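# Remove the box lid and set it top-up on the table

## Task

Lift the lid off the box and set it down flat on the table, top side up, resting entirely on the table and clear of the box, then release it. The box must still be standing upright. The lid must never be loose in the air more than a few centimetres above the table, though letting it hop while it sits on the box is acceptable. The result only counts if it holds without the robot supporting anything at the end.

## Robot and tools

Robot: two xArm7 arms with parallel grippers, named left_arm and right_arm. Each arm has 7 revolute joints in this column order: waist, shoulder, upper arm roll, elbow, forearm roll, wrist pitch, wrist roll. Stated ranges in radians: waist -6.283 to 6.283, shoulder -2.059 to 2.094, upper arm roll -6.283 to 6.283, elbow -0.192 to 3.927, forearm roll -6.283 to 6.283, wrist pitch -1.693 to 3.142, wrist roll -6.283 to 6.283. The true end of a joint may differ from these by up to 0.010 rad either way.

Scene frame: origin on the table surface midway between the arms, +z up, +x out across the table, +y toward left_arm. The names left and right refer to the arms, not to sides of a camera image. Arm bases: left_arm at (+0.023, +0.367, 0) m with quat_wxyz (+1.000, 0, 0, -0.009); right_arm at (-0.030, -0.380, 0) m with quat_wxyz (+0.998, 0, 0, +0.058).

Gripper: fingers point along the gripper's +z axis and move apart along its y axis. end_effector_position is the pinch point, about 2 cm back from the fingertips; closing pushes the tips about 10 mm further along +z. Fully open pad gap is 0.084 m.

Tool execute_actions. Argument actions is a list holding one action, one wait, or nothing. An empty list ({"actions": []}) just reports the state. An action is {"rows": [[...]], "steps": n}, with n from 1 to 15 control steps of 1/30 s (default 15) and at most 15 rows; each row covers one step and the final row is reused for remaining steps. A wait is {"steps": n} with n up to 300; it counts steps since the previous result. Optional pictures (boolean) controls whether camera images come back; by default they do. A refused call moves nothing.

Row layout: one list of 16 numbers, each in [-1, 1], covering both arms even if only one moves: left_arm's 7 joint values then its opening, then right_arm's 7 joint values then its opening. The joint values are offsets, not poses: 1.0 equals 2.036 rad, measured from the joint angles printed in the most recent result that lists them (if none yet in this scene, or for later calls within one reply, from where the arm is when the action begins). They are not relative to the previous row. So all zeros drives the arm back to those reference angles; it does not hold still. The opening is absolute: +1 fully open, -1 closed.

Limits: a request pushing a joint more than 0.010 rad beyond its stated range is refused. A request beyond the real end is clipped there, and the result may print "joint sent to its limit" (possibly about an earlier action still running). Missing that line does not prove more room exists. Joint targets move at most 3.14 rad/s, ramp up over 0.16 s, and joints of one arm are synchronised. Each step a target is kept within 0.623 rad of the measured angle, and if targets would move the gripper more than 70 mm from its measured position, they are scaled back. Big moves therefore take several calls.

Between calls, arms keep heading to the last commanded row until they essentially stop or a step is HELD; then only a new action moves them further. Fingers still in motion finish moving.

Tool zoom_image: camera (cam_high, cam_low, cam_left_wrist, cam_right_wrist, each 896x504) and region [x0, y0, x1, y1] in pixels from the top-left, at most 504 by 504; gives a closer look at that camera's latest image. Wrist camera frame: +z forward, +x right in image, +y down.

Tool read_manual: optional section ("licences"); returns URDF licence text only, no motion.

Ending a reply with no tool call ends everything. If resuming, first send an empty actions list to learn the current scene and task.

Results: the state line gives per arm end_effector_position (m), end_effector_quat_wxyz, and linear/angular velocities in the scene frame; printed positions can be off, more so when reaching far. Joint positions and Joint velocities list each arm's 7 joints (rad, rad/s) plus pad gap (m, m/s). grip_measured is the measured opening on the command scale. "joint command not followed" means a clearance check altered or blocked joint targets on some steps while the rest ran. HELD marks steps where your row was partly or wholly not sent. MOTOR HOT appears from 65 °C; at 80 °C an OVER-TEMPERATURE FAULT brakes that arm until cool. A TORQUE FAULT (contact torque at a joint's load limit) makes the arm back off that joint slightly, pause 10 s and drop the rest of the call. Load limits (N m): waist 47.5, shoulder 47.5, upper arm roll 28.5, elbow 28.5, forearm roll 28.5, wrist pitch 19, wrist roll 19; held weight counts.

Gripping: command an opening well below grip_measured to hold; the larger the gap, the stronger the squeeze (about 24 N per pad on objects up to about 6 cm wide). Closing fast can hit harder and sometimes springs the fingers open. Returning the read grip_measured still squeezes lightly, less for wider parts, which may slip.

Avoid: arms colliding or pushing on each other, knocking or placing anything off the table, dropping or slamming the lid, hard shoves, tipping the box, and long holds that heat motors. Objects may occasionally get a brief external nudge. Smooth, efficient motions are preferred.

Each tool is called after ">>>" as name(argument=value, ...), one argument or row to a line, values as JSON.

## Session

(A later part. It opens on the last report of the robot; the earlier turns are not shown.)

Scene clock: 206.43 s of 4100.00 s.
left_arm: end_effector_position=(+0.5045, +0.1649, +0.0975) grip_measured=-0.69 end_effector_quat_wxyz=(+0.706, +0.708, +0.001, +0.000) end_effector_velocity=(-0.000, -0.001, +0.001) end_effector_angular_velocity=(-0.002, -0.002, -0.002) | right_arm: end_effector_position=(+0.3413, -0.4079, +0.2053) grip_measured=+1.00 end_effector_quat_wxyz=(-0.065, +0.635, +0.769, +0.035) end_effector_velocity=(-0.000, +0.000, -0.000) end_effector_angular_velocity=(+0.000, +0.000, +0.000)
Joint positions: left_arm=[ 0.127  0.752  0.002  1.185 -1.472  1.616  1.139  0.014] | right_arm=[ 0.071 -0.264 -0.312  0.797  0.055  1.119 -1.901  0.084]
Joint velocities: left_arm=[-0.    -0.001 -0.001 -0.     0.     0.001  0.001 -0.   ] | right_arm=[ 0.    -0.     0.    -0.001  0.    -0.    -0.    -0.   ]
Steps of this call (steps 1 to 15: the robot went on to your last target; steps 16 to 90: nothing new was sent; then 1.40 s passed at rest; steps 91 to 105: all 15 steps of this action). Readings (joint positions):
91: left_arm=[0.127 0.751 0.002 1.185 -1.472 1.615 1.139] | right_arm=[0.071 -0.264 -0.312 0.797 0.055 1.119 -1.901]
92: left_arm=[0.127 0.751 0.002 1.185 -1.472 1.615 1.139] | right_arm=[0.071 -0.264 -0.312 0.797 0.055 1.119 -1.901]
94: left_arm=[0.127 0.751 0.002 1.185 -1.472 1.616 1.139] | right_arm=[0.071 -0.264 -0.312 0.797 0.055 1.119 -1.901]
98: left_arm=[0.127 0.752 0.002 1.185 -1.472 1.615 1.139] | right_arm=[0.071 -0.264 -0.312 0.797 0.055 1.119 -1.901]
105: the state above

>>> execute_actions(
  actions=[
    {"rows": [[0,-0.0028,0,-0.0014,0,0.0001,-0.0014,-1, 0,0,0,0,0,0,0,1],[0,-0.0056,0,-0.0028,-0.0001,0.0003,-0.0028,-1, 0,0,0,0,0,0,0,1],[0,-0.0084,0,-0.0042,-0.0002,0.0004,-0.0043,-1, 0,0,0,0,0,0,0,1],[0,-0.0112,0,-0.0055,-0.0003,0.0006,-0.0057,-1, 0,0,0,0,0,0,0,1],[0,-0.014,0,-0.0069,-0.0003,0.0007,-0.0071,-1, 0,0,0,0,0,0,0,1],[0,-0.0168,0,-0.0083,-0.0004,0.0008,-0.0085,-1, 0,0,0,0,0,0,0,1],[0,-0.0197,0,-0.0097,-0.0005,0.001,-0.01,-1, 0,0,0,0,0,0,0,1],[0,-0.0225,0,-0.0111,-0.0005,0.0011,-0.0114,-1, 0,0,0,0,0,0,0,1],[0,-0.0253,0,-0.0125,-0.0006,0.0013,-0.0128,-1, 0,0,0,0,0,0,0,1],[0,-0.0281,0,-0.0138,-0.0007,0.0014,-0.0142,-1, 0,0,0,0,0,0,0,1],[0,-0.0309,0,-0.0152,-0.0007,0.0016,-0.0157,-1, 0,0,0,0,0,0,0,1],[0,-0.0337,0,-0.0166,-0.0008,0.0017,-0.0171,-1, 0,0,0,0,0,0,0,1]], "steps": 15},
  ],
)

Scene clock: 214.37 s of 4100.00 s.
left_arm: end_effector_position=(+0.5039, +0.1638, +0.1216) grip_measured=-0.69 end_effector_quat_wxyz=(+0.707, +0.707, -0.001, +0.000) end_effector_velocity=(+0.000, -0.000, +0.029) end_effector_angular_velocity=(-0.001, -0.009, +0.000) | right_arm: end_effector_position=(+0.3413, -0.4079, +0.2053) grip_measured=+1.00 end_effector_quat_wxyz=(-0.065, +0.635, +0.769, +0.035) end_effector_velocity=(-0.000, +0.000, -0.000) end_effector_angular_velocity=(+0.000, +0.001, +0.000)
Joint positions: left_arm=[ 0.126  0.686  0.001  1.154 -1.474  1.62   1.106  0.014] | right_arm=[ 0.071 -0.264 -0.312  0.797  0.055  1.119 -1.901  0.084]
Joint velocities: left_arm=[ 0.    -0.077 -0.    -0.032 -0.003  0.005 -0.036 -0.   ] | right_arm=[ 0.  0.  0. -0.  0.  0.  0. -0.]
Steps of this call (steps 1 to 15: the robot went on to your last target; steps 16 to 90: nothing new was sent; then 4.43 s passed at rest; steps 91 to 105: all 15 steps of this action). Readings (joint positions):
91: left_arm=[0.127 0.751 0.002 1.185 -1.472 1.616 1.139] | right_arm=[0.071 -0.264 -0.312 0.797 0.055 1.119 -1.901]
92: left_arm=[0.127 0.751 0.002 1.185 -1.472 1.616 1.138] | right_arm=[0.071 -0.264 -0.312 0.797 0.055 1.119 -1.901]
94: left_arm=[0.127 0.745 0.002 1.181 -1.472 1.615 1.135] | right_arm=[0.071 -0.264 -0.312 0.797 0.055 1.119 -1.901]
98: left_arm=[0.127 0.725 0.002 1.170 -1.472 1.616 1.125] | right_arm=[0.071 -0.264 -0.312 0.797 0.055 1.119 -1.901]
105: the state above

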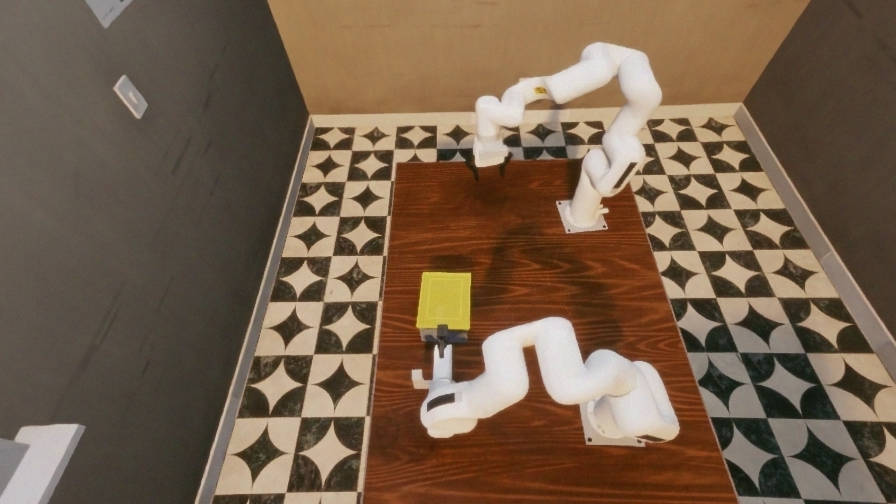

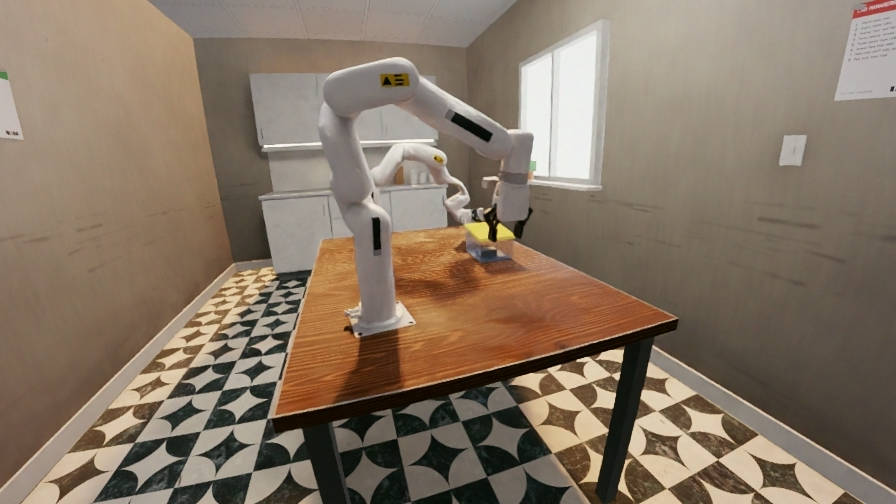

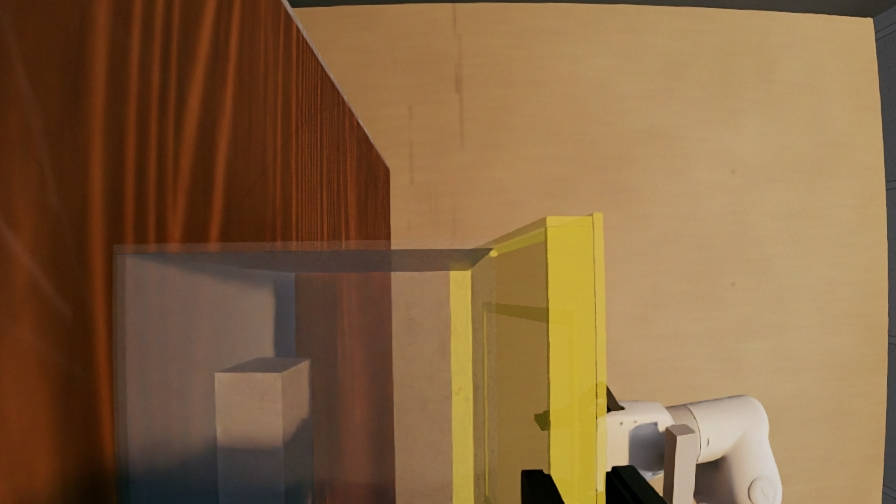

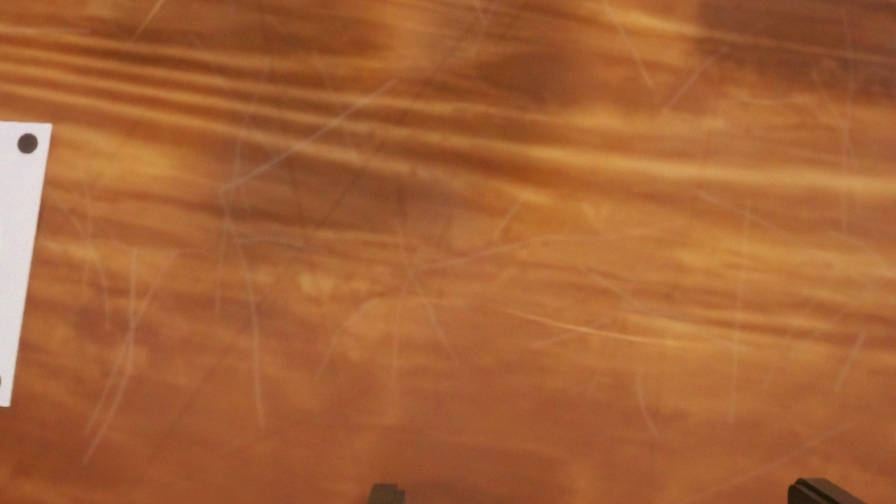

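>>> execute_actions(
  actions=[
    {"rows": [[0,-0.005,0,-0.0022,0,0,-0.0027,-1, 0.1377,0.4071,0.1532,0.347,-0.027,-0.0886,0.3917,1],[0,-0.005,0,-0.0022,0,0,-0.0027,-1, 0.1377,0.4071,0.1532,0.347,-0.027,-0.0886,0.3917,1],[0,-0.01,0,-0.0044,0,0,-0.0054,-1, 0.1377,0.4071,0.1532,0.347,-0.027,-0.0886,0.3917,1],[0,-0.01,0,-0.0044,0,0,-0.0054,-1, 0.1377,0.4071,0.1532,0.347,-0.027,-0.0886,0.3917,1],[0,-0.0148,0,-0.0066,0,0,-0.008,-1, 0.1377,0.4071,0.1532,0.347,-0.027,-0.0886,0.3917,1]], "steps": 15},
  ],
  pictures=false,
)

>>> execute_actions(
  actions=[
    {"steps": 25},
  ],
)

Scene clock: 267.07 s of 4100.00 s.
left_arm: end_effector_position=(+0.5036, +0.1639, +0.1321) grip_measured=-0.69 end_effector_quat_wxyz=(+0.706, +0.708, -0.000, +0.000) end_effector_velocity=(+0.000, -0.000, +0.000) end_effector_angular_velocity=(+0.001, +0.001, -0.000) | right_arm: end_effector_position=(+0.4667, -0.2749, +0.1829) grip_measured=+1.00 end_effector_quat_wxyz=(+0.001, +0.669, +0.743, -0.000) end_effector_velocity=(+0.181, +0.358, -0.164) end_effector_angular_velocity=(-0.131, -0.023, -0.235)
Joint positions: left_arm=[ 0.126  0.656  0.001  1.141 -1.474  1.62   1.09   0.014] | right_arm=[ 0.227  0.163 -0.139  1.181  0.025  1.019 -1.483  0.084]
Joint velocities: left_arm=[-0.    -0.001 -0.     0.     0.    -0.001 -0.002 -0.   ] | right_arm=[ 0.305  0.984  0.338  0.784 -0.06  -0.194  0.923  0.   ]
Steps of this call (steps 1 to 15: the robot went on to your last target; steps 16 to 90: nothing new was sent; then 49.20 s passed at rest; steps 91 to 105: all 15 steps of this action). Readings (joint positions):
91: left_arm=[0.127 0.683 0.002 1.151 -1.474 1.619 1.104] | right_arm=[0.071 -0.264 -0.312 0.797 0.055 1.119 -1.900]
92: left_arm=[0.127 0.682 0.002 1.151 -1.474 1.619 1.103] | right_arm=[0.073 -0.258 -0.311 0.803 0.054 1.118 -1.893]
94: left_arm=[0.127 0.677 0.001 1.149 -1.474 1.619 1.101] | right_arm=[0.095 -0.204 -0.290 0.858 0.049 1.102 -1.837]
98: left_arm=[0.126 0.660 0.000 1.143 -1.474 1.620 1.093] | right_arm=[0.152 -0.074 -0.222 0.987 0.039 1.068 -1.709]
105: the state above

Scene clock: 267.90 s of 4100.00 s.
left_arm: end_effector_position=(+0.5036, +0.1638, +0.1323) grip_measured=-0.69 end_effector_quat_wxyz=(+0.706, +0.708, -0.001, +0.000) end_effector_velocity=(-0.000, -0.000, -0.000) end_effector_angular_velocity=(-0.000, -0.001, -0.000) | right_arm: end_effector_position=(+0.5059, -0.1115, +0.0955) grip_measured=+1.00 end_effector_quat_wxyz=(+0.000, +0.708, +0.707, +0.000) end_effector_velocity=(-0.008, +0.010, -0.006) end_effector_angular_velocity=(+0.001, +0.013, +0.018)
Joint positions: left_arm=[ 0.126  0.656  0.001  1.141 -1.474  1.619  1.09   0.014] | right_arm=[ 0.351  0.564 -0.001  1.503 -0.     0.939 -1.104  0.084]
Joint velocities: left_arm=[ 0.     0.001 -0.     0.     0.     0.     0.002 -0.   ] | right_arm=[ 0.009  0.008  0.013 -0.003  0.    -0.     0.001 -0.   ]
Steps of this call (steps 1 to 25: the robot went on to your last target). Readings (joint positions):
1: left_arm=[0.126 0.656 0.001 1.141 -1.474 1.620 1.090] | right_arm=[0.237 0.196 -0.128 1.207 0.023 1.013 -1.453]
2: left_arm=[0.126 0.656 0.001 1.141 -1.474 1.620 1.090] | right_arm=[0.247 0.228 -0.117 1.233 0.021 1.006 -1.422]
4: left_arm=[0.126 0.656 0.001 1.141 -1.474 1.619 1.090] | right_arm=[0.266 0.291 -0.095 1.284 0.017 0.994 -1.362]
8: left_arm=[0.126 0.656 0.001 1.141 -1.474 1.619 1.090] | right_arm=[0.305 0.415 -0.052 1.383 0.009 0.969 -1.245]
25: the state above

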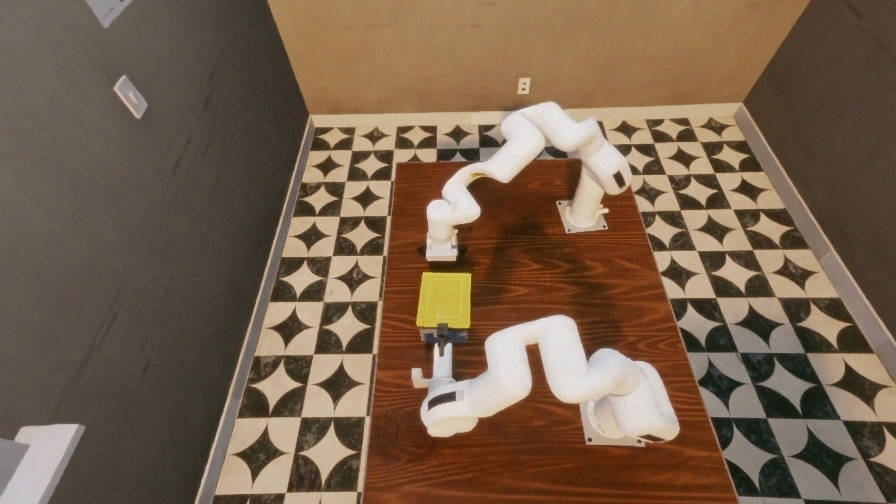

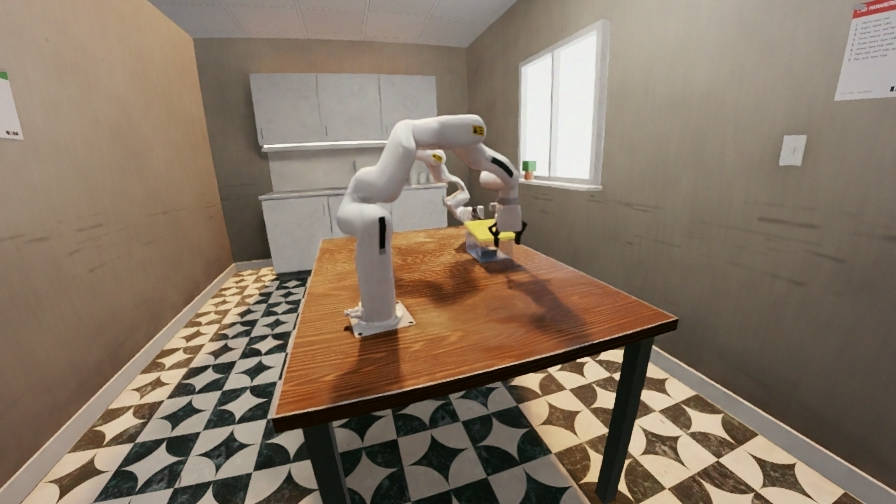

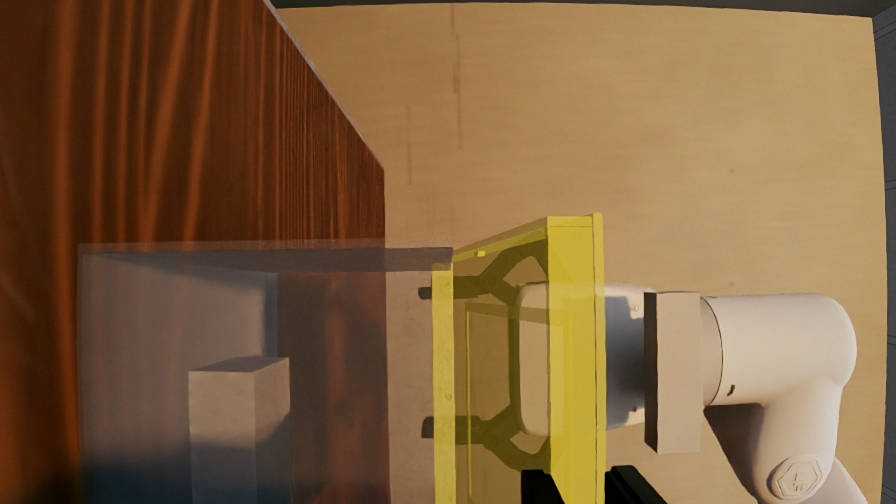

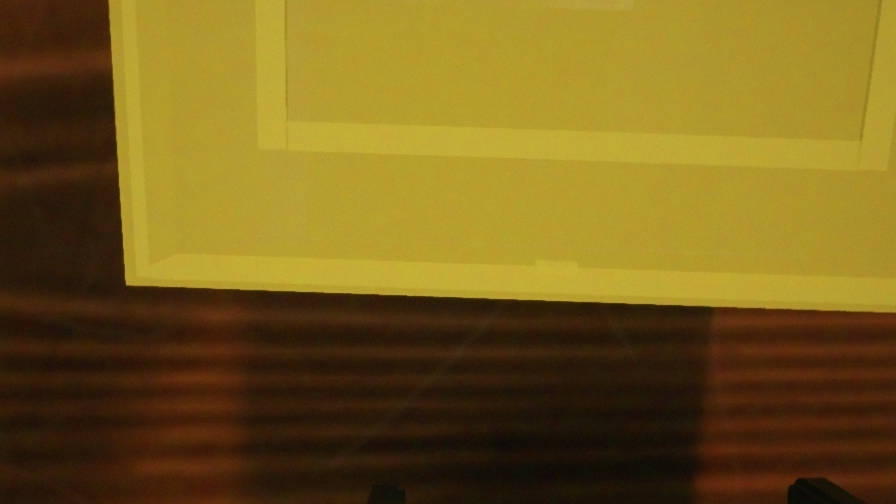

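>>> execute_actions(
  actions=[
    {"rows": [[0,0,0,0,0,0,0,-1, 0.008,0.008,0,0.013,0,0.005,0.012,1],[0,0,0,0,0,0,0,-1, 0.008,0.008,0,0.013,0,0.005,0.012,1],[0,0,0,0,0,0,0,-1, 0.016,0.0165,0,0.027,0,0.0105,0.025,1],[0,0,0,0,0,0,0,-1, 0.016,0.0165,0,0.027,0,0.0105,0.025,1],[0,0,0,0,0,0,0,-1, 0.0229,0.0246,0,0.0402,0,0.0156,0.0376,1]], "steps": 15},
  ],
)

Scene clock: 290.20 s of 4100.00 s.
left_arm: end_effector_position=(+0.5036, +0.1638, +0.1323) grip_measured=-0.69 end_effector_quat_wxyz=(+0.706, +0.708, -0.001, +0.000) end_effector_velocity=(-0.000, +0.000, +0.000) end_effector_angular_velocity=(-0.001, +0.001, +0.000) | right_arm: end_effector_position=(+0.5065, -0.0807, +0.0955) grip_measured=+1.00 end_effector_quat_wxyz=(+0.001, +0.719, +0.695, -0.000) end_effector_velocity=(+0.008, -0.012, +0.001) end_effector_angular_velocity=(-0.006, -0.006, -0.026)
Joint positions: left_arm=[ 0.126  0.656  0.001  1.141 -1.474  1.619  1.09   0.014] | right_arm=[ 0.397  0.614 -0.002  1.585 -0.     0.971 -1.027  0.084]
Joint velocities: left_arm=[ 0.    -0.001  0.    -0.002 -0.     0.001 -0.001 -0.   ] | right_arm=[-0.01   0.001 -0.014  0.005 -0.     0.002  0.004 -0.   ]
Steps of this call (steps 1 to 15: the robot went on to your last target; steps 16 to 90: nothing new was sent; then 18.80 s passed at rest; steps 91 to 105: all 15 steps of this action). Readings (joint positions):
91: left_arm=[0.126 0.656 0.001 1.141 -1.474 1.620 1.090] | right_arm=[0.351 0.565 -0.000 1.504 -0.000 0.939 -1.103]
92: left_arm=[0.126 0.656 0.001 1.141 -1.474 1.619 1.090] | right_arm=[0.353 0.567 -0.001 1.508 -0.000 0.941 -1.099]
94: left_arm=[0.126 0.656 0.001 1.141 -1.474 1.620 1.090] | right_arm=[0.362 0.577 -0.003 1.524 -0.000 0.948 -1.084]
98: left_arm=[0.126 0.656 0.001 1.141 -1.474 1.620 1.090] | right_arm=[0.391 0.606 0.001 1.571 0.000 0.965 -1.041]
105: the state above

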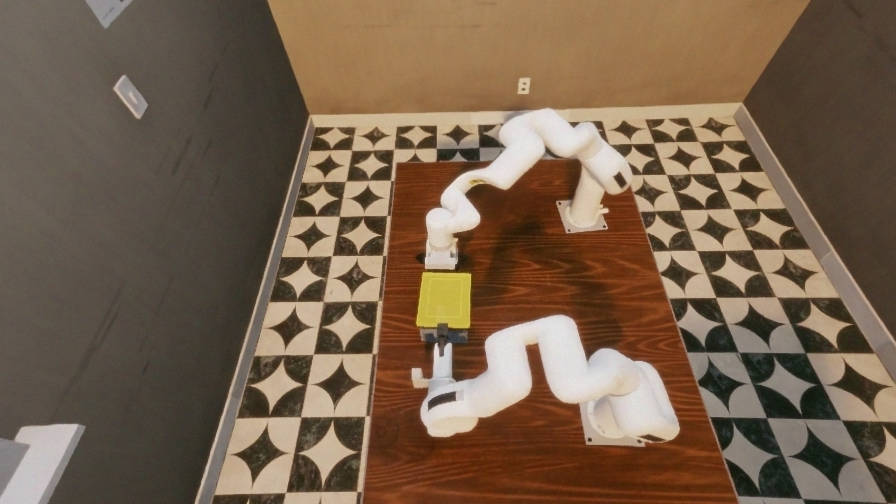

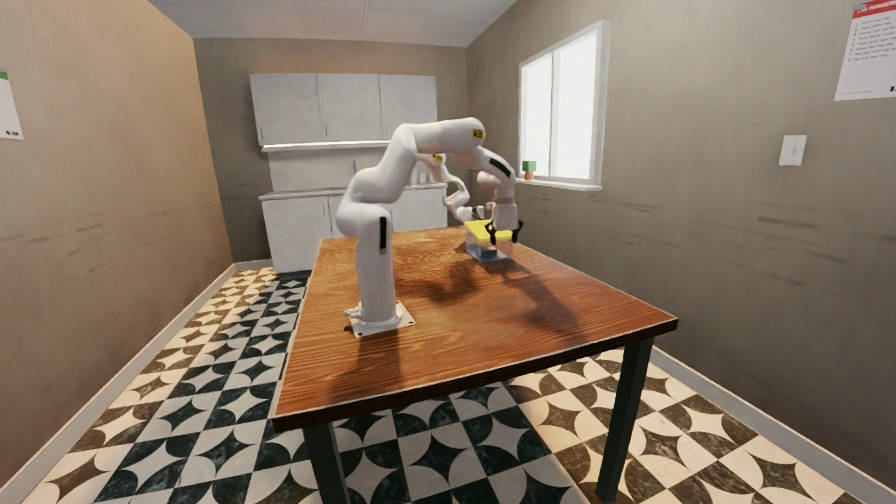

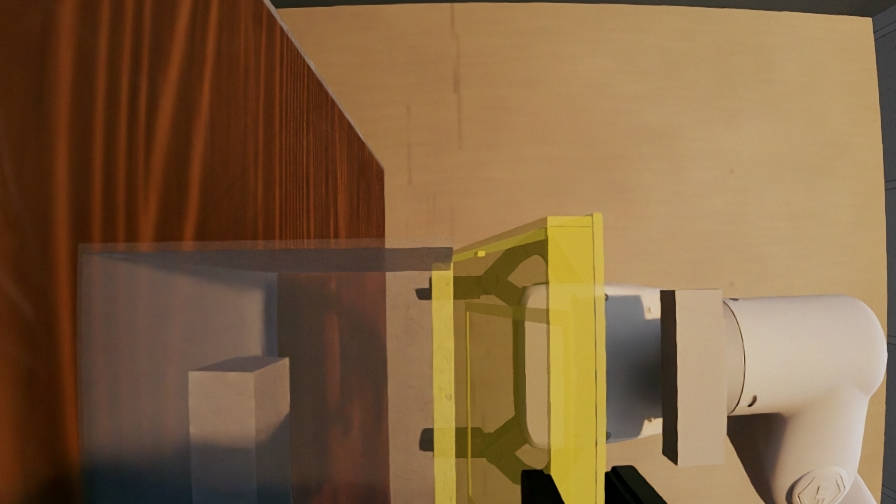

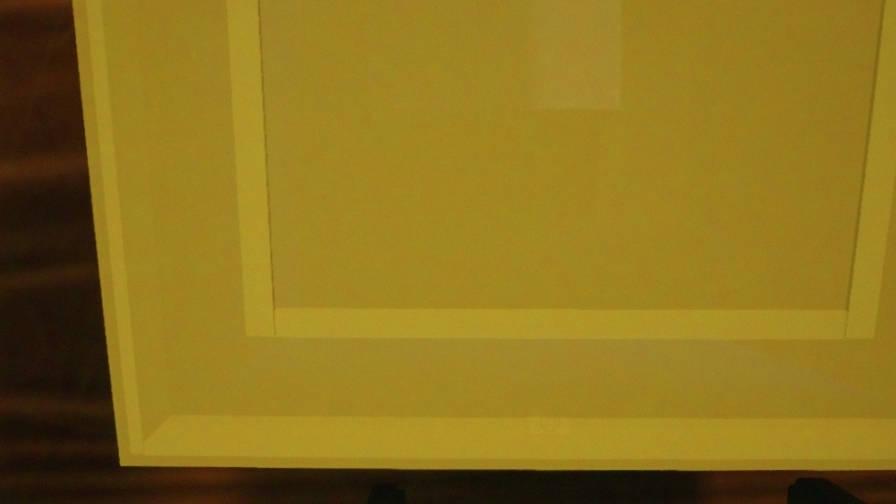

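>>> execute_actions(
  actions=[
    {"rows": [[0,0,0,0,0,0,0,-0.62, 0,0,0,0,0,0,0,1],[0,0,0,0,0,0,0,-0.58, 0,0,0,0,0,0,0,1],[0,0,0,0,0,0,0,-0.54, 0,0,0,0,0,0,0,1],[-0.0032,-0.0002,0,-0.0004,-0.0028,-0.0015,0.0001,-0.52, 0,0,0,0,0,0,0,1],[-0.0064,-0.0005,0,-0.0008,-0.0057,-0.003,0.0002,-0.52, 0,0,0,0,0,0,0,1],[-0.0096,-0.0007,0,-0.0012,-0.0085,-0.0045,0.0003,-0.52, 0,0,0,0,0,0,0,1],[-0.0128,-0.0009,0,-0.0016,-0.0113,-0.0059,0.0004,-0.52, 0,0,0,0,0,0,0,1],[-0.016,-0.0011,0,-0.002,-0.0142,-0.0074,0.0005,-0.52, 0,0,0,0,0,0,0,1],[-0.0192,-0.0014,0,-0.0025,-0.017,-0.0089,0.0006,-0.52, 0,0,0,0,0,0,0,1],[-0.0223,-0.0016,0,-0.0029,-0.0198,-0.0104,0.0007,-0.52, 0,0,0,0,0,0,0,1],[-0.0255,-0.0018,0,-0.0033,-0.0227,-0.0119,0.0008,-0.52, 0,0,0,0,0,0,0,1],[-0.0287,-0.002,0,-0.0037,-0.0255,-0.0134,0.0009,-0.52, 0,0,0,0,0,0,0,1],[-0.0319,-0.0023,0,-0.0041,-0.0283,-0.0148,0.001,-0.52, 0,0,0,0,0,0,0,1],[-0.0351,-0.0025,0,-0.0045,-0.0312,-0.0163,0.0011,-0.52, 0,0,0,0,0,0,0,1],[-0.0383,-0.0027,0,-0.0049,-0.034,-0.0178,0.0012,-0.52, 0,0,0,0,0,0,0,1]], "steps": 15},
  ],
  pictures=false,
)

>>> execute_actions(
  actions=[
    {"steps": 12},
  ],
)

Scene clock: 314.73 s of 4100.00 s.
left_arm: end_effector_position=(+0.5037, +0.1378, +0.1325) grip_measured=-0.54 end_effector_quat_wxyz=(+0.707, +0.708, -0.001, +0.000) end_effector_velocity=(-0.000, -0.083, -0.001) end_effector_angular_velocity=(+0.002, +0.001, +0.007) | right_arm: end_effector_position=(+0.5065, -0.0807, +0.0955) grip_measured=+1.00 end_effector_quat_wxyz=(+0.001, +0.719, +0.695, -0.000) end_effector_velocity=(-0.000, +0.000, -0.000) end_effector_angular_velocity=(-0.000, +0.000, +0.001)
Joint positions: left_arm=[ 0.069  0.652  0.     1.134 -1.525  1.593  1.092  0.02 ] | right_arm=[ 0.397  0.614 -0.002  1.585 -0.     0.971 -1.027  0.084]
Joint velocities: left_arm=[-0.191 -0.013  0.005 -0.024 -0.173 -0.09   0.006  0.   ] | right_arm=[ 0.    -0.     0.    -0.001  0.    -0.    -0.    -0.   ]
Steps of this call (steps 1 to 15: the robot went on to your last target; steps 16 to 90: nothing new was sent; then 21.03 s passed at rest; steps 91 to 105: all 15 steps of this action). Readings (joint positions):
91: left_arm=[0.126 0.656 0.001 1.141 -1.474 1.619 1.090] | right_arm=[0.398 0.614 -0.001 1.585 -0.000 0.971 -1.027]
92: left_arm=[0.126 0.656 0.001 1.141 -1.474 1.619 1.090] | right_arm=[0.397 0.614 -0.001 1.585 -0.000 0.971 -1.027]
94: left_arm=[0.126 0.656 0.001 1.141 -1.474 1.620 1.090] | right_arm=[0.397 0.614 -0.001 1.585 -0.000 0.971 -1.027]
98: left_arm=[0.114 0.655 0.002 1.140 -1.486 1.613 1.091] | right_arm=[0.396 0.614 -0.002 1.585 -0.000 0.971 -1.027]
105: the state above

Scene clock: 315.13 s of 4100.00 s.
left_arm: end_effector_position=(+0.5038, +0.1293, +0.1323) grip_measured=-0.54 end_effector_quat_wxyz=(+0.706, +0.708, -0.000, +0.001) end_effector_velocity=(-0.000, -0.001, +0.001) end_effector_angular_velocity=(-0.001, -0.000, -0.003) | right_arm: end_effector_position=(+0.5064, -0.0807, +0.0955) grip_measured=+1.00 end_effector_quat_wxyz=(+0.001, +0.719, +0.695, -0.000) end_effector_velocity=(+0.000, -0.001, +0.000) end_effector_angular_velocity=(-0.001, +0.000, -0.001)
Joint positions: left_arm=[ 0.049  0.651  0.001  1.131 -1.543  1.583  1.093  0.02 ] | right_arm=[ 0.397  0.614 -0.002  1.585 -0.     0.971 -1.027  0.084]
Joint velocities: left_arm=[-0.001 -0.001 -0.001  0.001  0.     0.    -0.001 -0.   ] | right_arm=[-0. -0. -0. -0. -0.  0.  0. -0.]
Steps of this call (steps 1 to 12: the robot went on to your last target). Readings (joint positions):
1: left_arm=[0.062 0.652 0.000 1.133 -1.530 1.590 1.092] | right_arm=[0.397 0.614 -0.002 1.585 -0.000 0.971 -1.027]
2: left_arm=[0.057 0.651 0.000 1.132 -1.535 1.588 1.092] | right_arm=[0.397 0.614 -0.002 1.585 -0.000 0.971 -1.027]
4: left_arm=[0.050 0.651 -0.001 1.131 -1.540 1.585 1.092] | right_arm=[0.397 0.614 -0.002 1.585 -0.000 0.971 -1.027]
8: left_arm=[0.049 0.651 0.001 1.131 -1.543 1.583 1.093] | right_arm=[0.397 0.614 -0.002 1.585 -0.000 0.971 -1.027]
12: the state above

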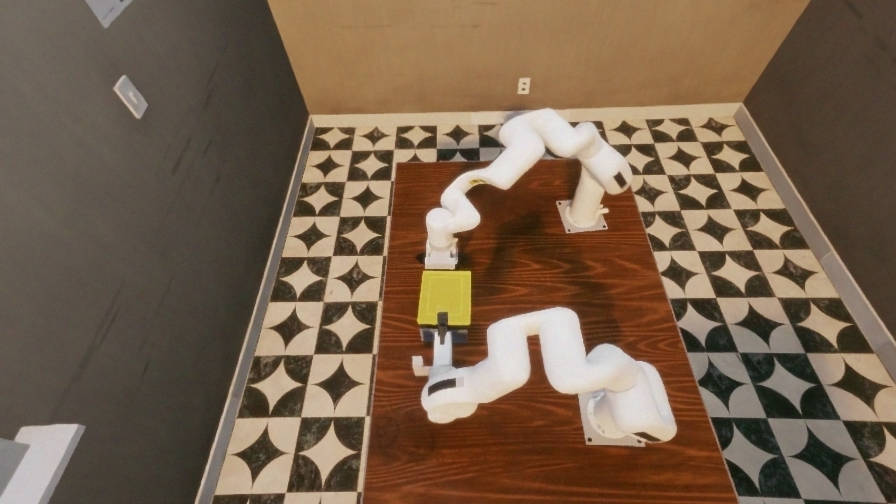

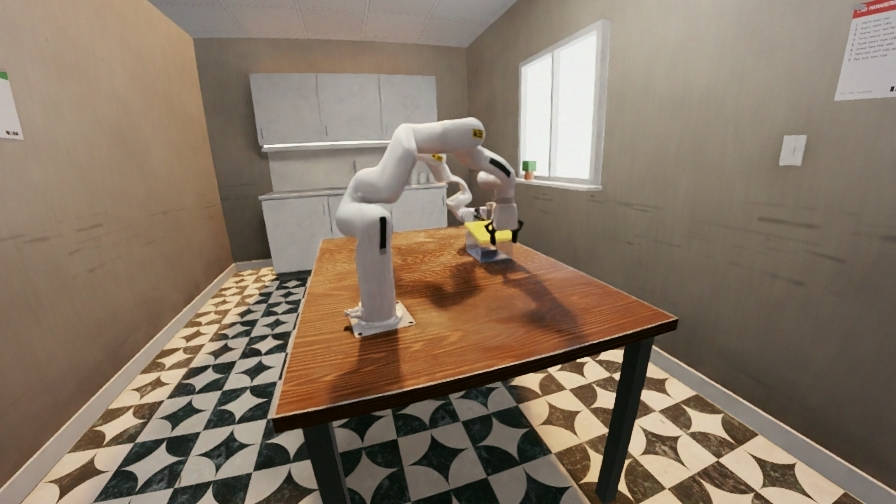

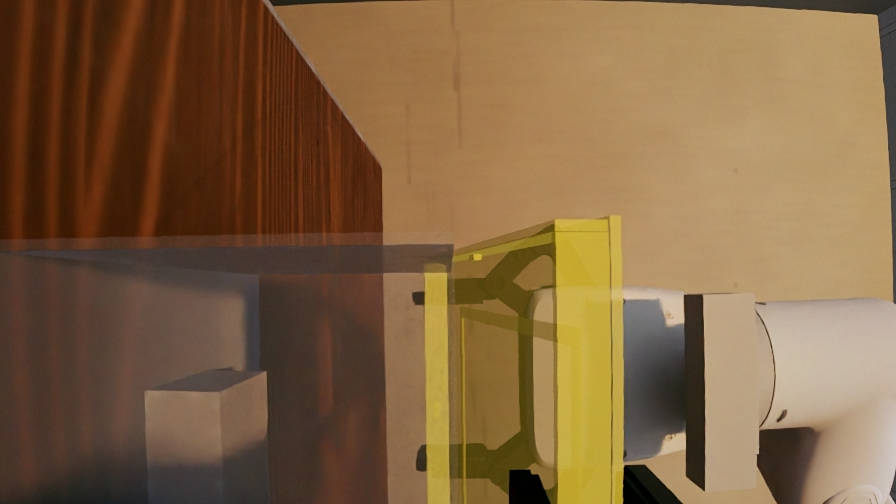

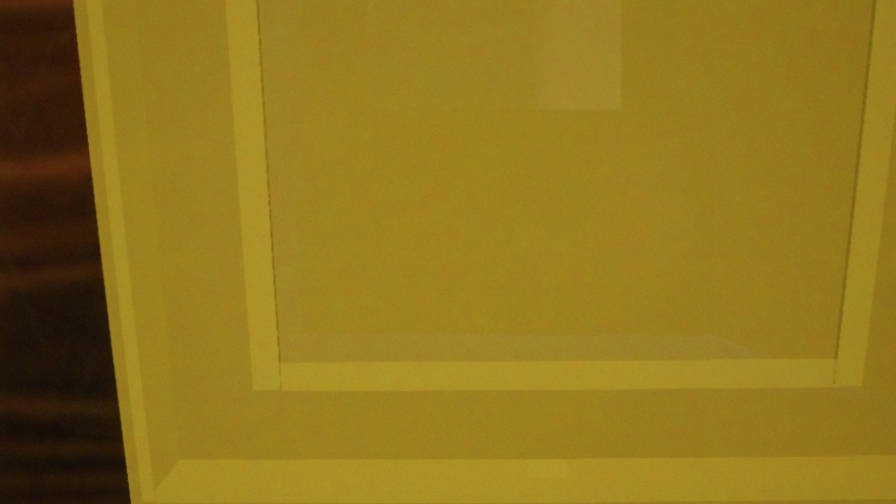

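>>> execute_actions(
  actions=[
    {"rows": [[0,0,0,0,0,0,0,-0.58, 0,0,0,0,0,0,0,1],[0,0,0,0,0,0,0,-0.62, 0,0,0,0,0,0,0,1],[0,0,0,0,0,0,0,-0.66, 0,0,0,0,0,0,0,1],[0,0,0,0,0,0,0,-0.7, 0,0,0,0,0,0,0,1],[0,0,0,0,0,0,0,-0.75, -0.03,0,0,0,0,0,0,1],[0,0,0,0,0,0,0,-0.8, -0.06,0,0,0,0,0,0,1],[0,0,0,0,0,0,0,-0.9, -0.1,0,0,0,0,0,0,1],[0,0,0,0,0,0,0,-1, -0.24,0,0,0,0,0,0,1]], "steps": 15},
  ],
  pictures=false,
)

Scene clock: 334.97 s of 4100.00 s.
left_arm: end_effector_position=(+0.5037, +0.1292, +0.1324) grip_measured=-0.68 end_effector_quat_wxyz=(+0.706, +0.708, -0.000, +0.001) end_effector_velocity=(-0.000, +0.000, -0.000) end_effector_angular_velocity=(+0.000, +0.001, +0.000) | right_arm: end_effector_position=(+0.5599, -0.2076, +0.0955) grip_measured=+1.00 end_effector_quat_wxyz=(+0.001, +0.792, +0.610, -0.000) end_effector_velocity=(+0.126, -0.434, -0.001) end_effector_angular_velocity=(+0.006, +0.005, -0.737)
Joint positions: left_arm=[ 0.049  0.651  0.001  1.131 -1.543  1.583  1.093  0.014] | right_arm=[ 0.172  0.614 -0.003  1.585 -0.     0.971 -1.027  0.084]
Joint velocities: left_arm=[ 0.     0.     0.001 -0.001  0.     0.     0.    -0.   ] | right_arm=[-0.747  0.     0.012 -0.002  0.     0.001  0.    -0.   ]
Steps of this call (steps 1 to 30: the robot went on to your last target; steps 31 to 90: nothing new was sent; then 16.33 s passed at rest; steps 91 to 105: all 15 steps of this action). Readings (joint positions):
91: left_arm=[0.048 0.651 0.001 1.131 -1.543 1.583 1.093] | right_arm=[0.397 0.614 -0.002 1.585 -0.000 0.971 -1.027]
92: left_arm=[0.048 0.651 0.001 1.131 -1.543 1.583 1.093] | right_arm=[0.397 0.614 -0.002 1.585 -0.000 0.971 -1.027]
94: left_arm=[0.049 0.651 0.001 1.131 -1.543 1.583 1.093] | right_arm=[0.397 0.614 -0.002 1.585 -0.000 0.971 -1.027]
98: left_arm=[0.049 0.651 0.001 1.131 -1.543 1.583 1.093] | right_arm=[0.354 0.614 0.009 1.585 0.000 0.971 -1.027]
105: the state above

>>> execute_actions(
  actions=[
    {"rows": [[-0.001,-0.0056,0,-0.0018,-0.0009,-0.0004,-0.0039,-1, -0.1295,0,0,0,0,0,0,1],[-0.002,-0.0112,0,-0.0036,-0.0018,-0.0008,-0.0078,-1, -0.1295,0,0,0,0,0,0,1],[-0.003,-0.0168,0,-0.0054,-0.0027,-0.0012,-0.0117,-1, -0.1295,0,0,0,0,0,0,1],[-0.004,-0.0224,0,-0.0072,-0.0037,-0.0016,-0.0155,-1, -0.1295,0,0,0,0,0,0,1],[-0.0051,-0.028,0,-0.009,-0.0046,-0.002,-0.0194,-1, -0.1295,0,0,0,0,0,0,1],[-0.0061,-0.0336,0,-0.0108,-0.0055,-0.0024,-0.0233,-1, -0.1295,0,0,0,0,0,0,1],[-0.0071,-0.0392,0,-0.0126,-0.0064,-0.0028,-0.0272,-1, -0.1295,0,0,0,0,0,0,1],[-0.0081,-0.0449,0,-0.0143,-0.0073,-0.0032,-0.0311,-1, -0.1295,0,0,0,0,0,0,1],[-0.0091,-0.0505,0,-0.0161,-0.0082,-0.0036,-0.035,-1, -0.1295,0,0,0,0,0,0,1],[-0.0101,-0.0561,0,-0.0179,-0.0091,-0.004,-0.0389,-1, -0.1295,0,0,0,0,0,0,1],[-0.0111,-0.0617,0,-0.0197,-0.01,-0.0044,-0.0428,-1, -0.1295,0,0,0,0,0,0,1],[-0.0122,-0.0673,0,-0.0215,-0.011,-0.0048,-0.0466,-1, -0.1295,0,0,0,0,0,0,1],[-0.0132,-0.0729,0,-0.0233,-0.0119,-0.0052,-0.0505,-1, -0.1295,0,0,0,0,0,0,1],[-0.0142,-0.0785,0,-0.0251,-0.0128,-0.0056,-0.0544,-1, -0.1295,0,0,0,0,0,0,1],[-0.0152,-0.0841,0,-0.0269,-0.0137,-0.006,-0.0583,-1, -0.1295,0,0,0,0,0,0,1]], "steps": 15},
  ],
  pictures=false,
)

>>> execute_actions(
  actions=[
    {"steps": 15},
  ],
)

Scene clock: 351.60 s of 4100.00 s.
left_arm: end_effector_position=(+0.5045, +0.1183, +0.1855) grip_measured=-0.68 end_effector_quat_wxyz=(+0.707, +0.708, -0.000, +0.000) end_effector_velocity=(-0.007, -0.028, +0.132) end_effector_angular_velocity=(-0.007, +0.010, -0.001) | right_arm: end_effector_position=(+0.5845, -0.3672, +0.0955) grip_measured=+1.00 end_effector_quat_wxyz=(+0.001, +0.865, +0.501, -0.000) end_effector_velocity=(+0.000, +0.000, +0.000) end_effector_angular_velocity=(+0.000, -0.002, +0.000)
Joint positions: left_arm=[ 0.025  0.517  0.001  1.088 -1.565  1.574  1.     0.014] | right_arm=[-0.091  0.614 -0.003  1.585 -0.     0.971 -1.027  0.084]
Joint velocities: left_arm=[-0.062 -0.338  0.001 -0.111 -0.055 -0.025 -0.237 -0.   ] | right_arm=[-0.    -0.     0.001  0.001 -0.    -0.001  0.    -0.   ]
Steps of this call (steps 1 to 30: the robot went on to your last target; steps 31 to 90: nothing new was sent; then 13.13 s passed at rest; steps 91 to 105: all 15 steps of this action). Readings (joint positions):
91: left_arm=[0.049 0.651 0.001 1.131 -1.543 1.583 1.092] | right_arm=[-0.092 0.614 -0.002 1.585 -0.000 0.971 -1.027]
92: left_arm=[0.048 0.649 0.001 1.130 -1.543 1.583 1.091] | right_arm=[-0.092 0.614 -0.002 1.585 -0.000 0.971 -1.027]
94: left_arm=[0.046 0.638 0.002 1.125 -1.545 1.582 1.082] | right_arm=[-0.091 0.614 -0.002 1.585 -0.000 0.971 -1.027]
98: left_arm=[0.039 0.596 0.001 1.114 -1.552 1.579 1.055] | right_arm=[-0.091 0.614 -0.002 1.585 -0.000 0.971 -1.027]
105: the state above

Scene clock: 352.10 s of 4100.00 s.
left_arm: end_effector_position=(+0.5035, +0.1153, +0.1998) grip_measured=-0.68 end_effector_quat_wxyz=(+0.707, +0.707, +0.000, -0.000) end_effector_velocity=(+0.001, -0.000, +0.002) end_effector_angular_velocity=(+0.000, -0.005, -0.001) | right_arm: end_effector_position=(+0.5845, -0.3672, +0.0955) grip_measured=+1.00 end_effector_quat_wxyz=(+0.001, +0.865, +0.501, -0.000) end_effector_velocity=(-0.000, +0.000, -0.000) end_effector_angular_velocity=(-0.000, +0.000, +0.000)
Joint positions: left_arm=[ 0.018  0.48   0.001  1.076 -1.571  1.571  0.974  0.014] | right_arm=[-0.091  0.614 -0.003  1.585 -0.     0.971 -1.027  0.084]
Joint velocities: left_arm=[-0.001 -0.003 -0.     0.002  0.    -0.    -0.     0.   ] | right_arm=[ 0.  0. -0. -0.  0. -0. -0. -0.]
Steps of this call (steps 1 to 15: the robot went on to your last target). Readings (joint positions):
1: left_arm=[0.023 0.505 0.001 1.085 -1.567 1.573 0.992] | right_arm=[-0.091 0.614 -0.003 1.585 -0.000 0.971 -1.027]
2: left_arm=[0.021 0.495 0.001 1.082 -1.568 1.572 0.985] | right_arm=[-0.091 0.614 -0.003 1.585 -0.000 0.971 -1.027]
4: left_arm=[0.019 0.483 0.000 1.079 -1.570 1.572 0.978] | right_arm=[-0.091 0.614 -0.003 1.585 -0.000 0.971 -1.027]
8: left_arm=[0.018 0.481 0.001 1.076 -1.571 1.571 0.974] | right_arm=[-0.091 0.614 -0.003 1.585 -0.000 0.971 -1.027]
15: the state above

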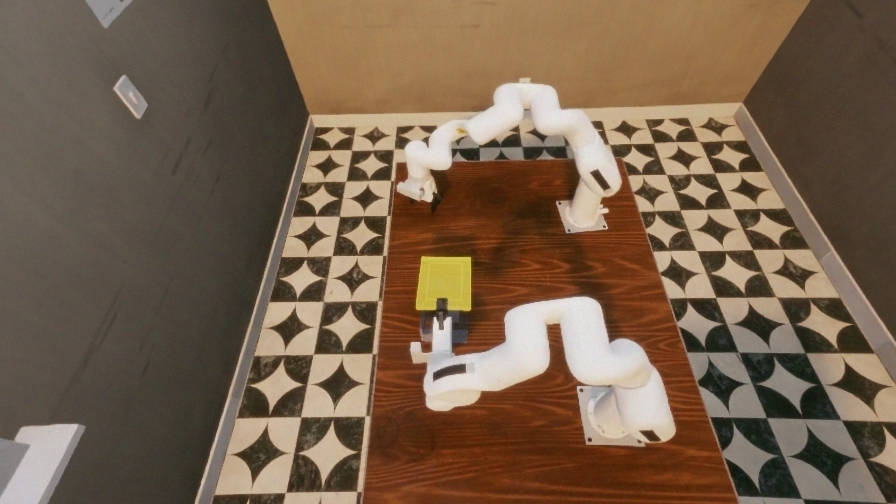

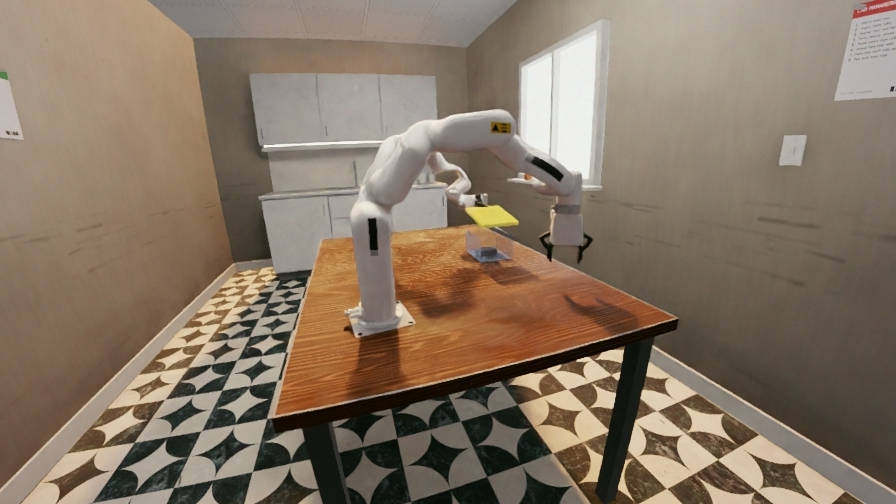

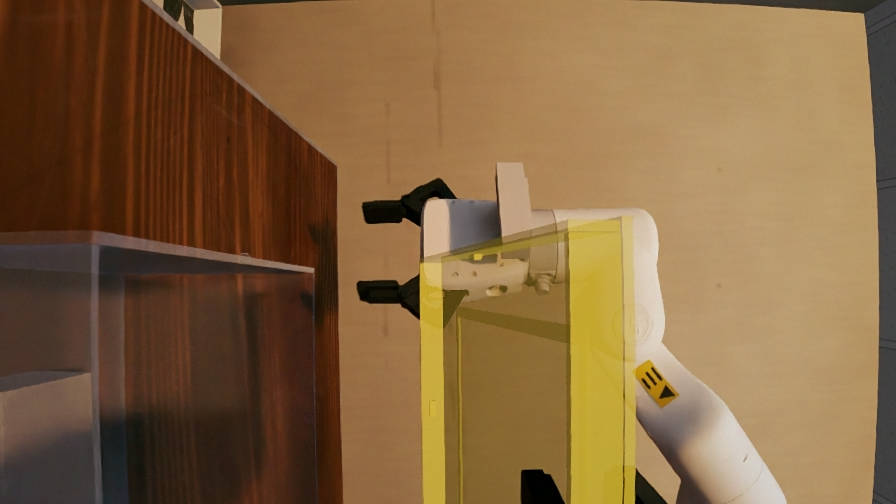

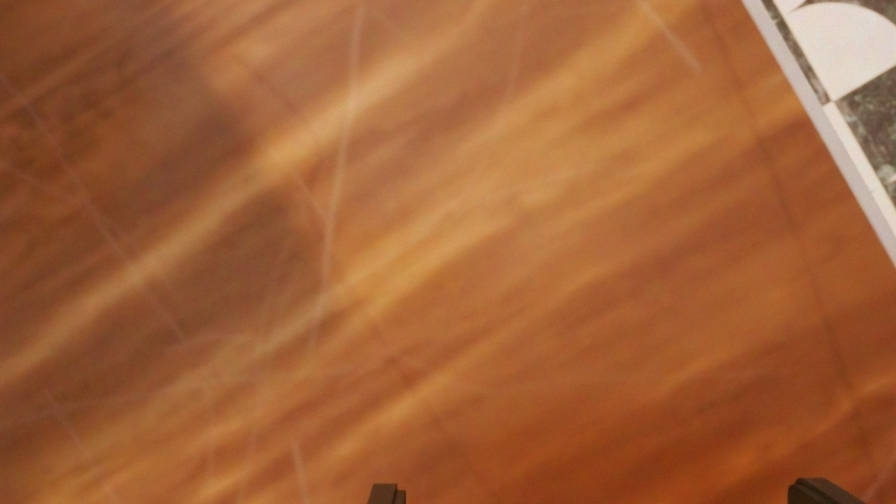

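>>> execute_actions(
  actions=[
    {"rows": [[0,-0.0042,0,-0.0071,0,0,0.0029,-1, 0,0,0,0,0,0,0,1],[0,-0.0125,0,-0.0212,0,0,0.0087,-1, 0,0,0,0,0,0,0,1],[0,-0.025,0,-0.0424,0,0,0.0174,-1, 0,0,0,0,0,0,0,1],[0,-0.0396,0,-0.0671,0,0,0.0276,-1, 0,0,0,0,0,0,0,1],[0,-0.0542,0,-0.0918,0,0,0.0377,-1, 0,0,0,0,0,0,0,1],[0,-0.0687,0,-0.1165,0,0,0.0479,-1, 0,0,0,0,0,0,0,1],[0,-0.0833,0,-0.1412,0,0,0.058,-1, 0,0,0,0,0,0,0,1],[0,-0.1,0,-0.1694,0,0,0.0696,-1, 0,0,0,0,0,0,0,1],[0,-0.1166,0,-0.1977,0,0,0.0813,-1, 0,0,0,0,0,0,0,1],[0,-0.1333,0,-0.2259,0,0,0.0929,-1, 0,0,0,0,0,0,0,1],[0,-0.15,0,-0.2542,0,0,0.1045,-1, 0,0,0,0,0,0,0,1],[0,-0.1666,0,-0.2824,0,0,0.1161,-1, 0,0,0,0,0,0,0,1],[0,-0.1833,0,-0.3106,0,0,0.1277,-1, 0,0,0,0,0,0,0,1],[0,-0.1979,0,-0.3354,0,0,0.1378,-1, 0,0,0,0,0,0,0,1],[0,-0.2083,0,-0.353,0,0,0.1451,-1, 0,0,0,0,0,0,0,1]], "steps": 15},
  ],
  pictures=false,
)

>>> execute_actions(
  actions=[
    {"steps": 15},
  ],
)

Scene clock: 404.63 s of 4100.00 s.
left_arm: end_effector_position=(+0.3676, +0.1152, +0.1889) grip_measured=-0.68 end_effector_quat_wxyz=(+0.707, +0.707, +0.000, -0.000) end_effector_velocity=(-0.412, +0.001, -0.041) end_effector_angular_velocity=(-0.001, -0.004, +0.005) | right_arm: end_effector_position=(+0.5845, -0.3672, +0.0955) grip_measured=+1.00 end_effector_quat_wxyz=(+0.001, +0.865, +0.501, -0.000) end_effector_velocity=(+0.001, +0.000, +0.001) end_effector_angular_velocity=(+0.000, -0.002, -0.000)
Joint positions: left_arm=[ 0.018  0.201  0.001  0.604 -1.571  1.571  1.168  0.014] | right_arm=[-0.091  0.614 -0.003  1.585 -0.     0.971 -1.027  0.084]
Joint velocities: left_arm=[ 0.001 -0.792  0.002 -1.338 -0.002 -0.001  0.55  -0.   ] | right_arm=[ 0.    -0.001  0.     0.001  0.    -0.     0.    -0.   ]
Steps of this call (steps 1 to 15: the robot went on to your last target; steps 16 to 90: nothing new was sent; then 49.03 s passed at rest; steps 91 to 105: all 15 steps of this action). Readings (joint positions):
91: left_arm=[0.018 0.479 0.001 1.076 -1.571 1.571 0.974] | right_arm=[-0.091 0.614 -0.003 1.585 -0.000 0.971 -1.027]
92: left_arm=[0.018 0.478 0.001 1.074 -1.571 1.571 0.975] | right_arm=[-0.091 0.614 -0.003 1.585 -0.000 0.971 -1.027]
94: left_arm=[0.018 0.465 0.001 1.052 -1.571 1.571 0.985] | right_arm=[-0.091 0.614 -0.003 1.585 -0.000 0.971 -1.027]
98: left_arm=[0.018 0.391 0.001 0.925 -1.571 1.571 1.036] | right_arm=[-0.091 0.614 -0.003 1.585 -0.000 0.971 -1.027]
105: the state above

Scene clock: 405.13 s of 4100.00 s.
left_arm: end_effector_position=(+0.2905, +0.1154, +0.1803) grip_measured=-0.68 end_effector_quat_wxyz=(+0.707, +0.707, -0.000, +0.001) end_effector_velocity=(-0.005, -0.001, -0.001) end_effector_angular_velocity=(+0.000, +0.006, -0.004) | right_arm: end_effector_position=(+0.5845, -0.3672, +0.0955) grip_measured=+1.00 end_effector_quat_wxyz=(+0.001, +0.865, +0.501, -0.000) end_effector_velocity=(-0.000, +0.000, -0.000) end_effector_angular_velocity=(+0.000, +0.000, +0.000)
Joint positions: left_arm=[ 0.018  0.057  0.001  0.359 -1.571  1.571  1.269  0.014] | right_arm=[-0.091  0.614 -0.003  1.585 -0.     0.971 -1.027  0.084]
Joint velocities: left_arm=[-0.001 -0.004 -0.002 -0.011  0.001  0.     0.002  0.   ] | right_arm=[ 0.    -0.    -0.    -0.001  0.    -0.    -0.     0.   ]
Steps of this call (steps 1 to 15: the robot went on to your last target). Readings (joint positions):
1: left_arm=[0.018 0.175 0.001 0.559 -1.571 1.571 1.186] | right_arm=[-0.091 0.614 -0.003 1.585 -0.000 0.971 -1.027]
2: left_arm=[0.018 0.149 0.001 0.515 -1.571 1.571 1.204] | right_arm=[-0.091 0.614 -0.003 1.585 -0.000 0.971 -1.027]
4: left_arm=[0.018 0.100 0.001 0.432 -1.571 1.571 1.238] | right_arm=[-0.091 0.614 -0.003 1.585 -0.000 0.971 -1.027]
8: left_arm=[0.018 0.060 0.000 0.362 -1.570 1.571 1.266] | right_arm=[-0.091 0.614 -0.003 1.585 -0.000 0.971 -1.027]
15: the state above

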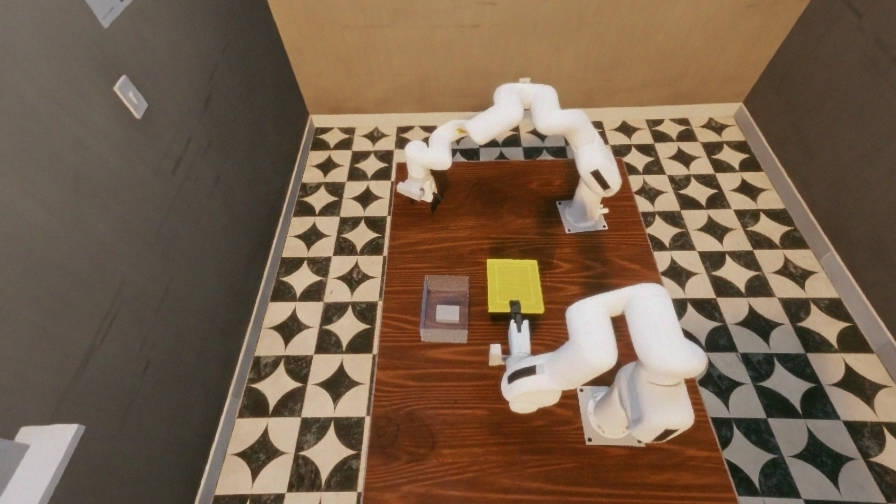

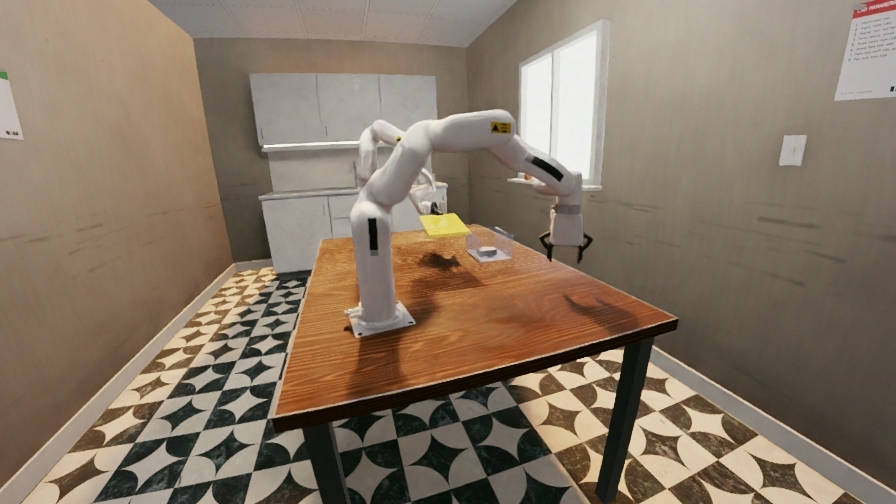

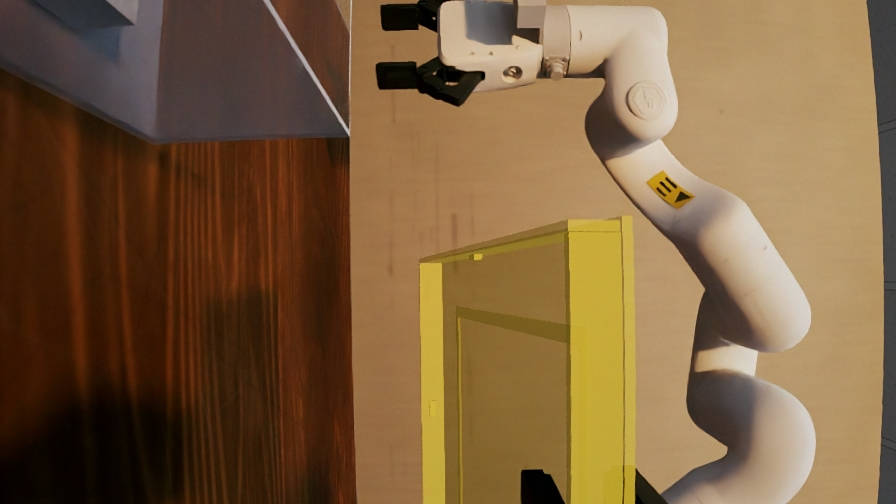

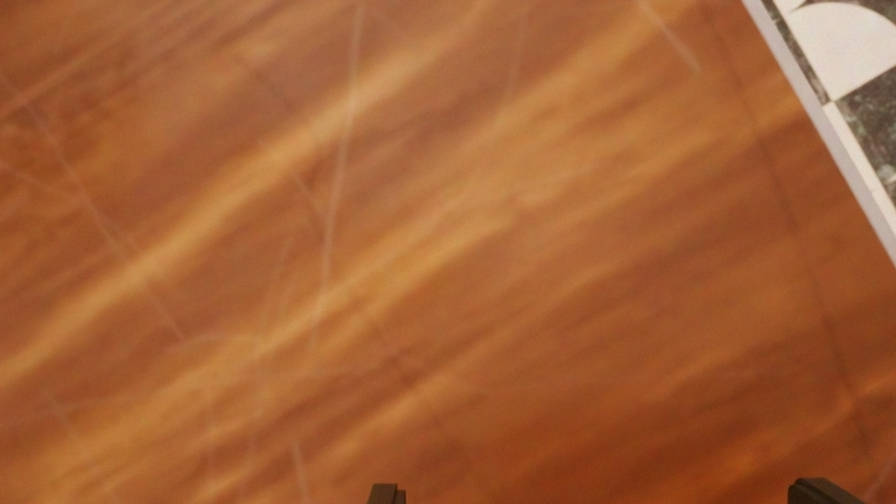

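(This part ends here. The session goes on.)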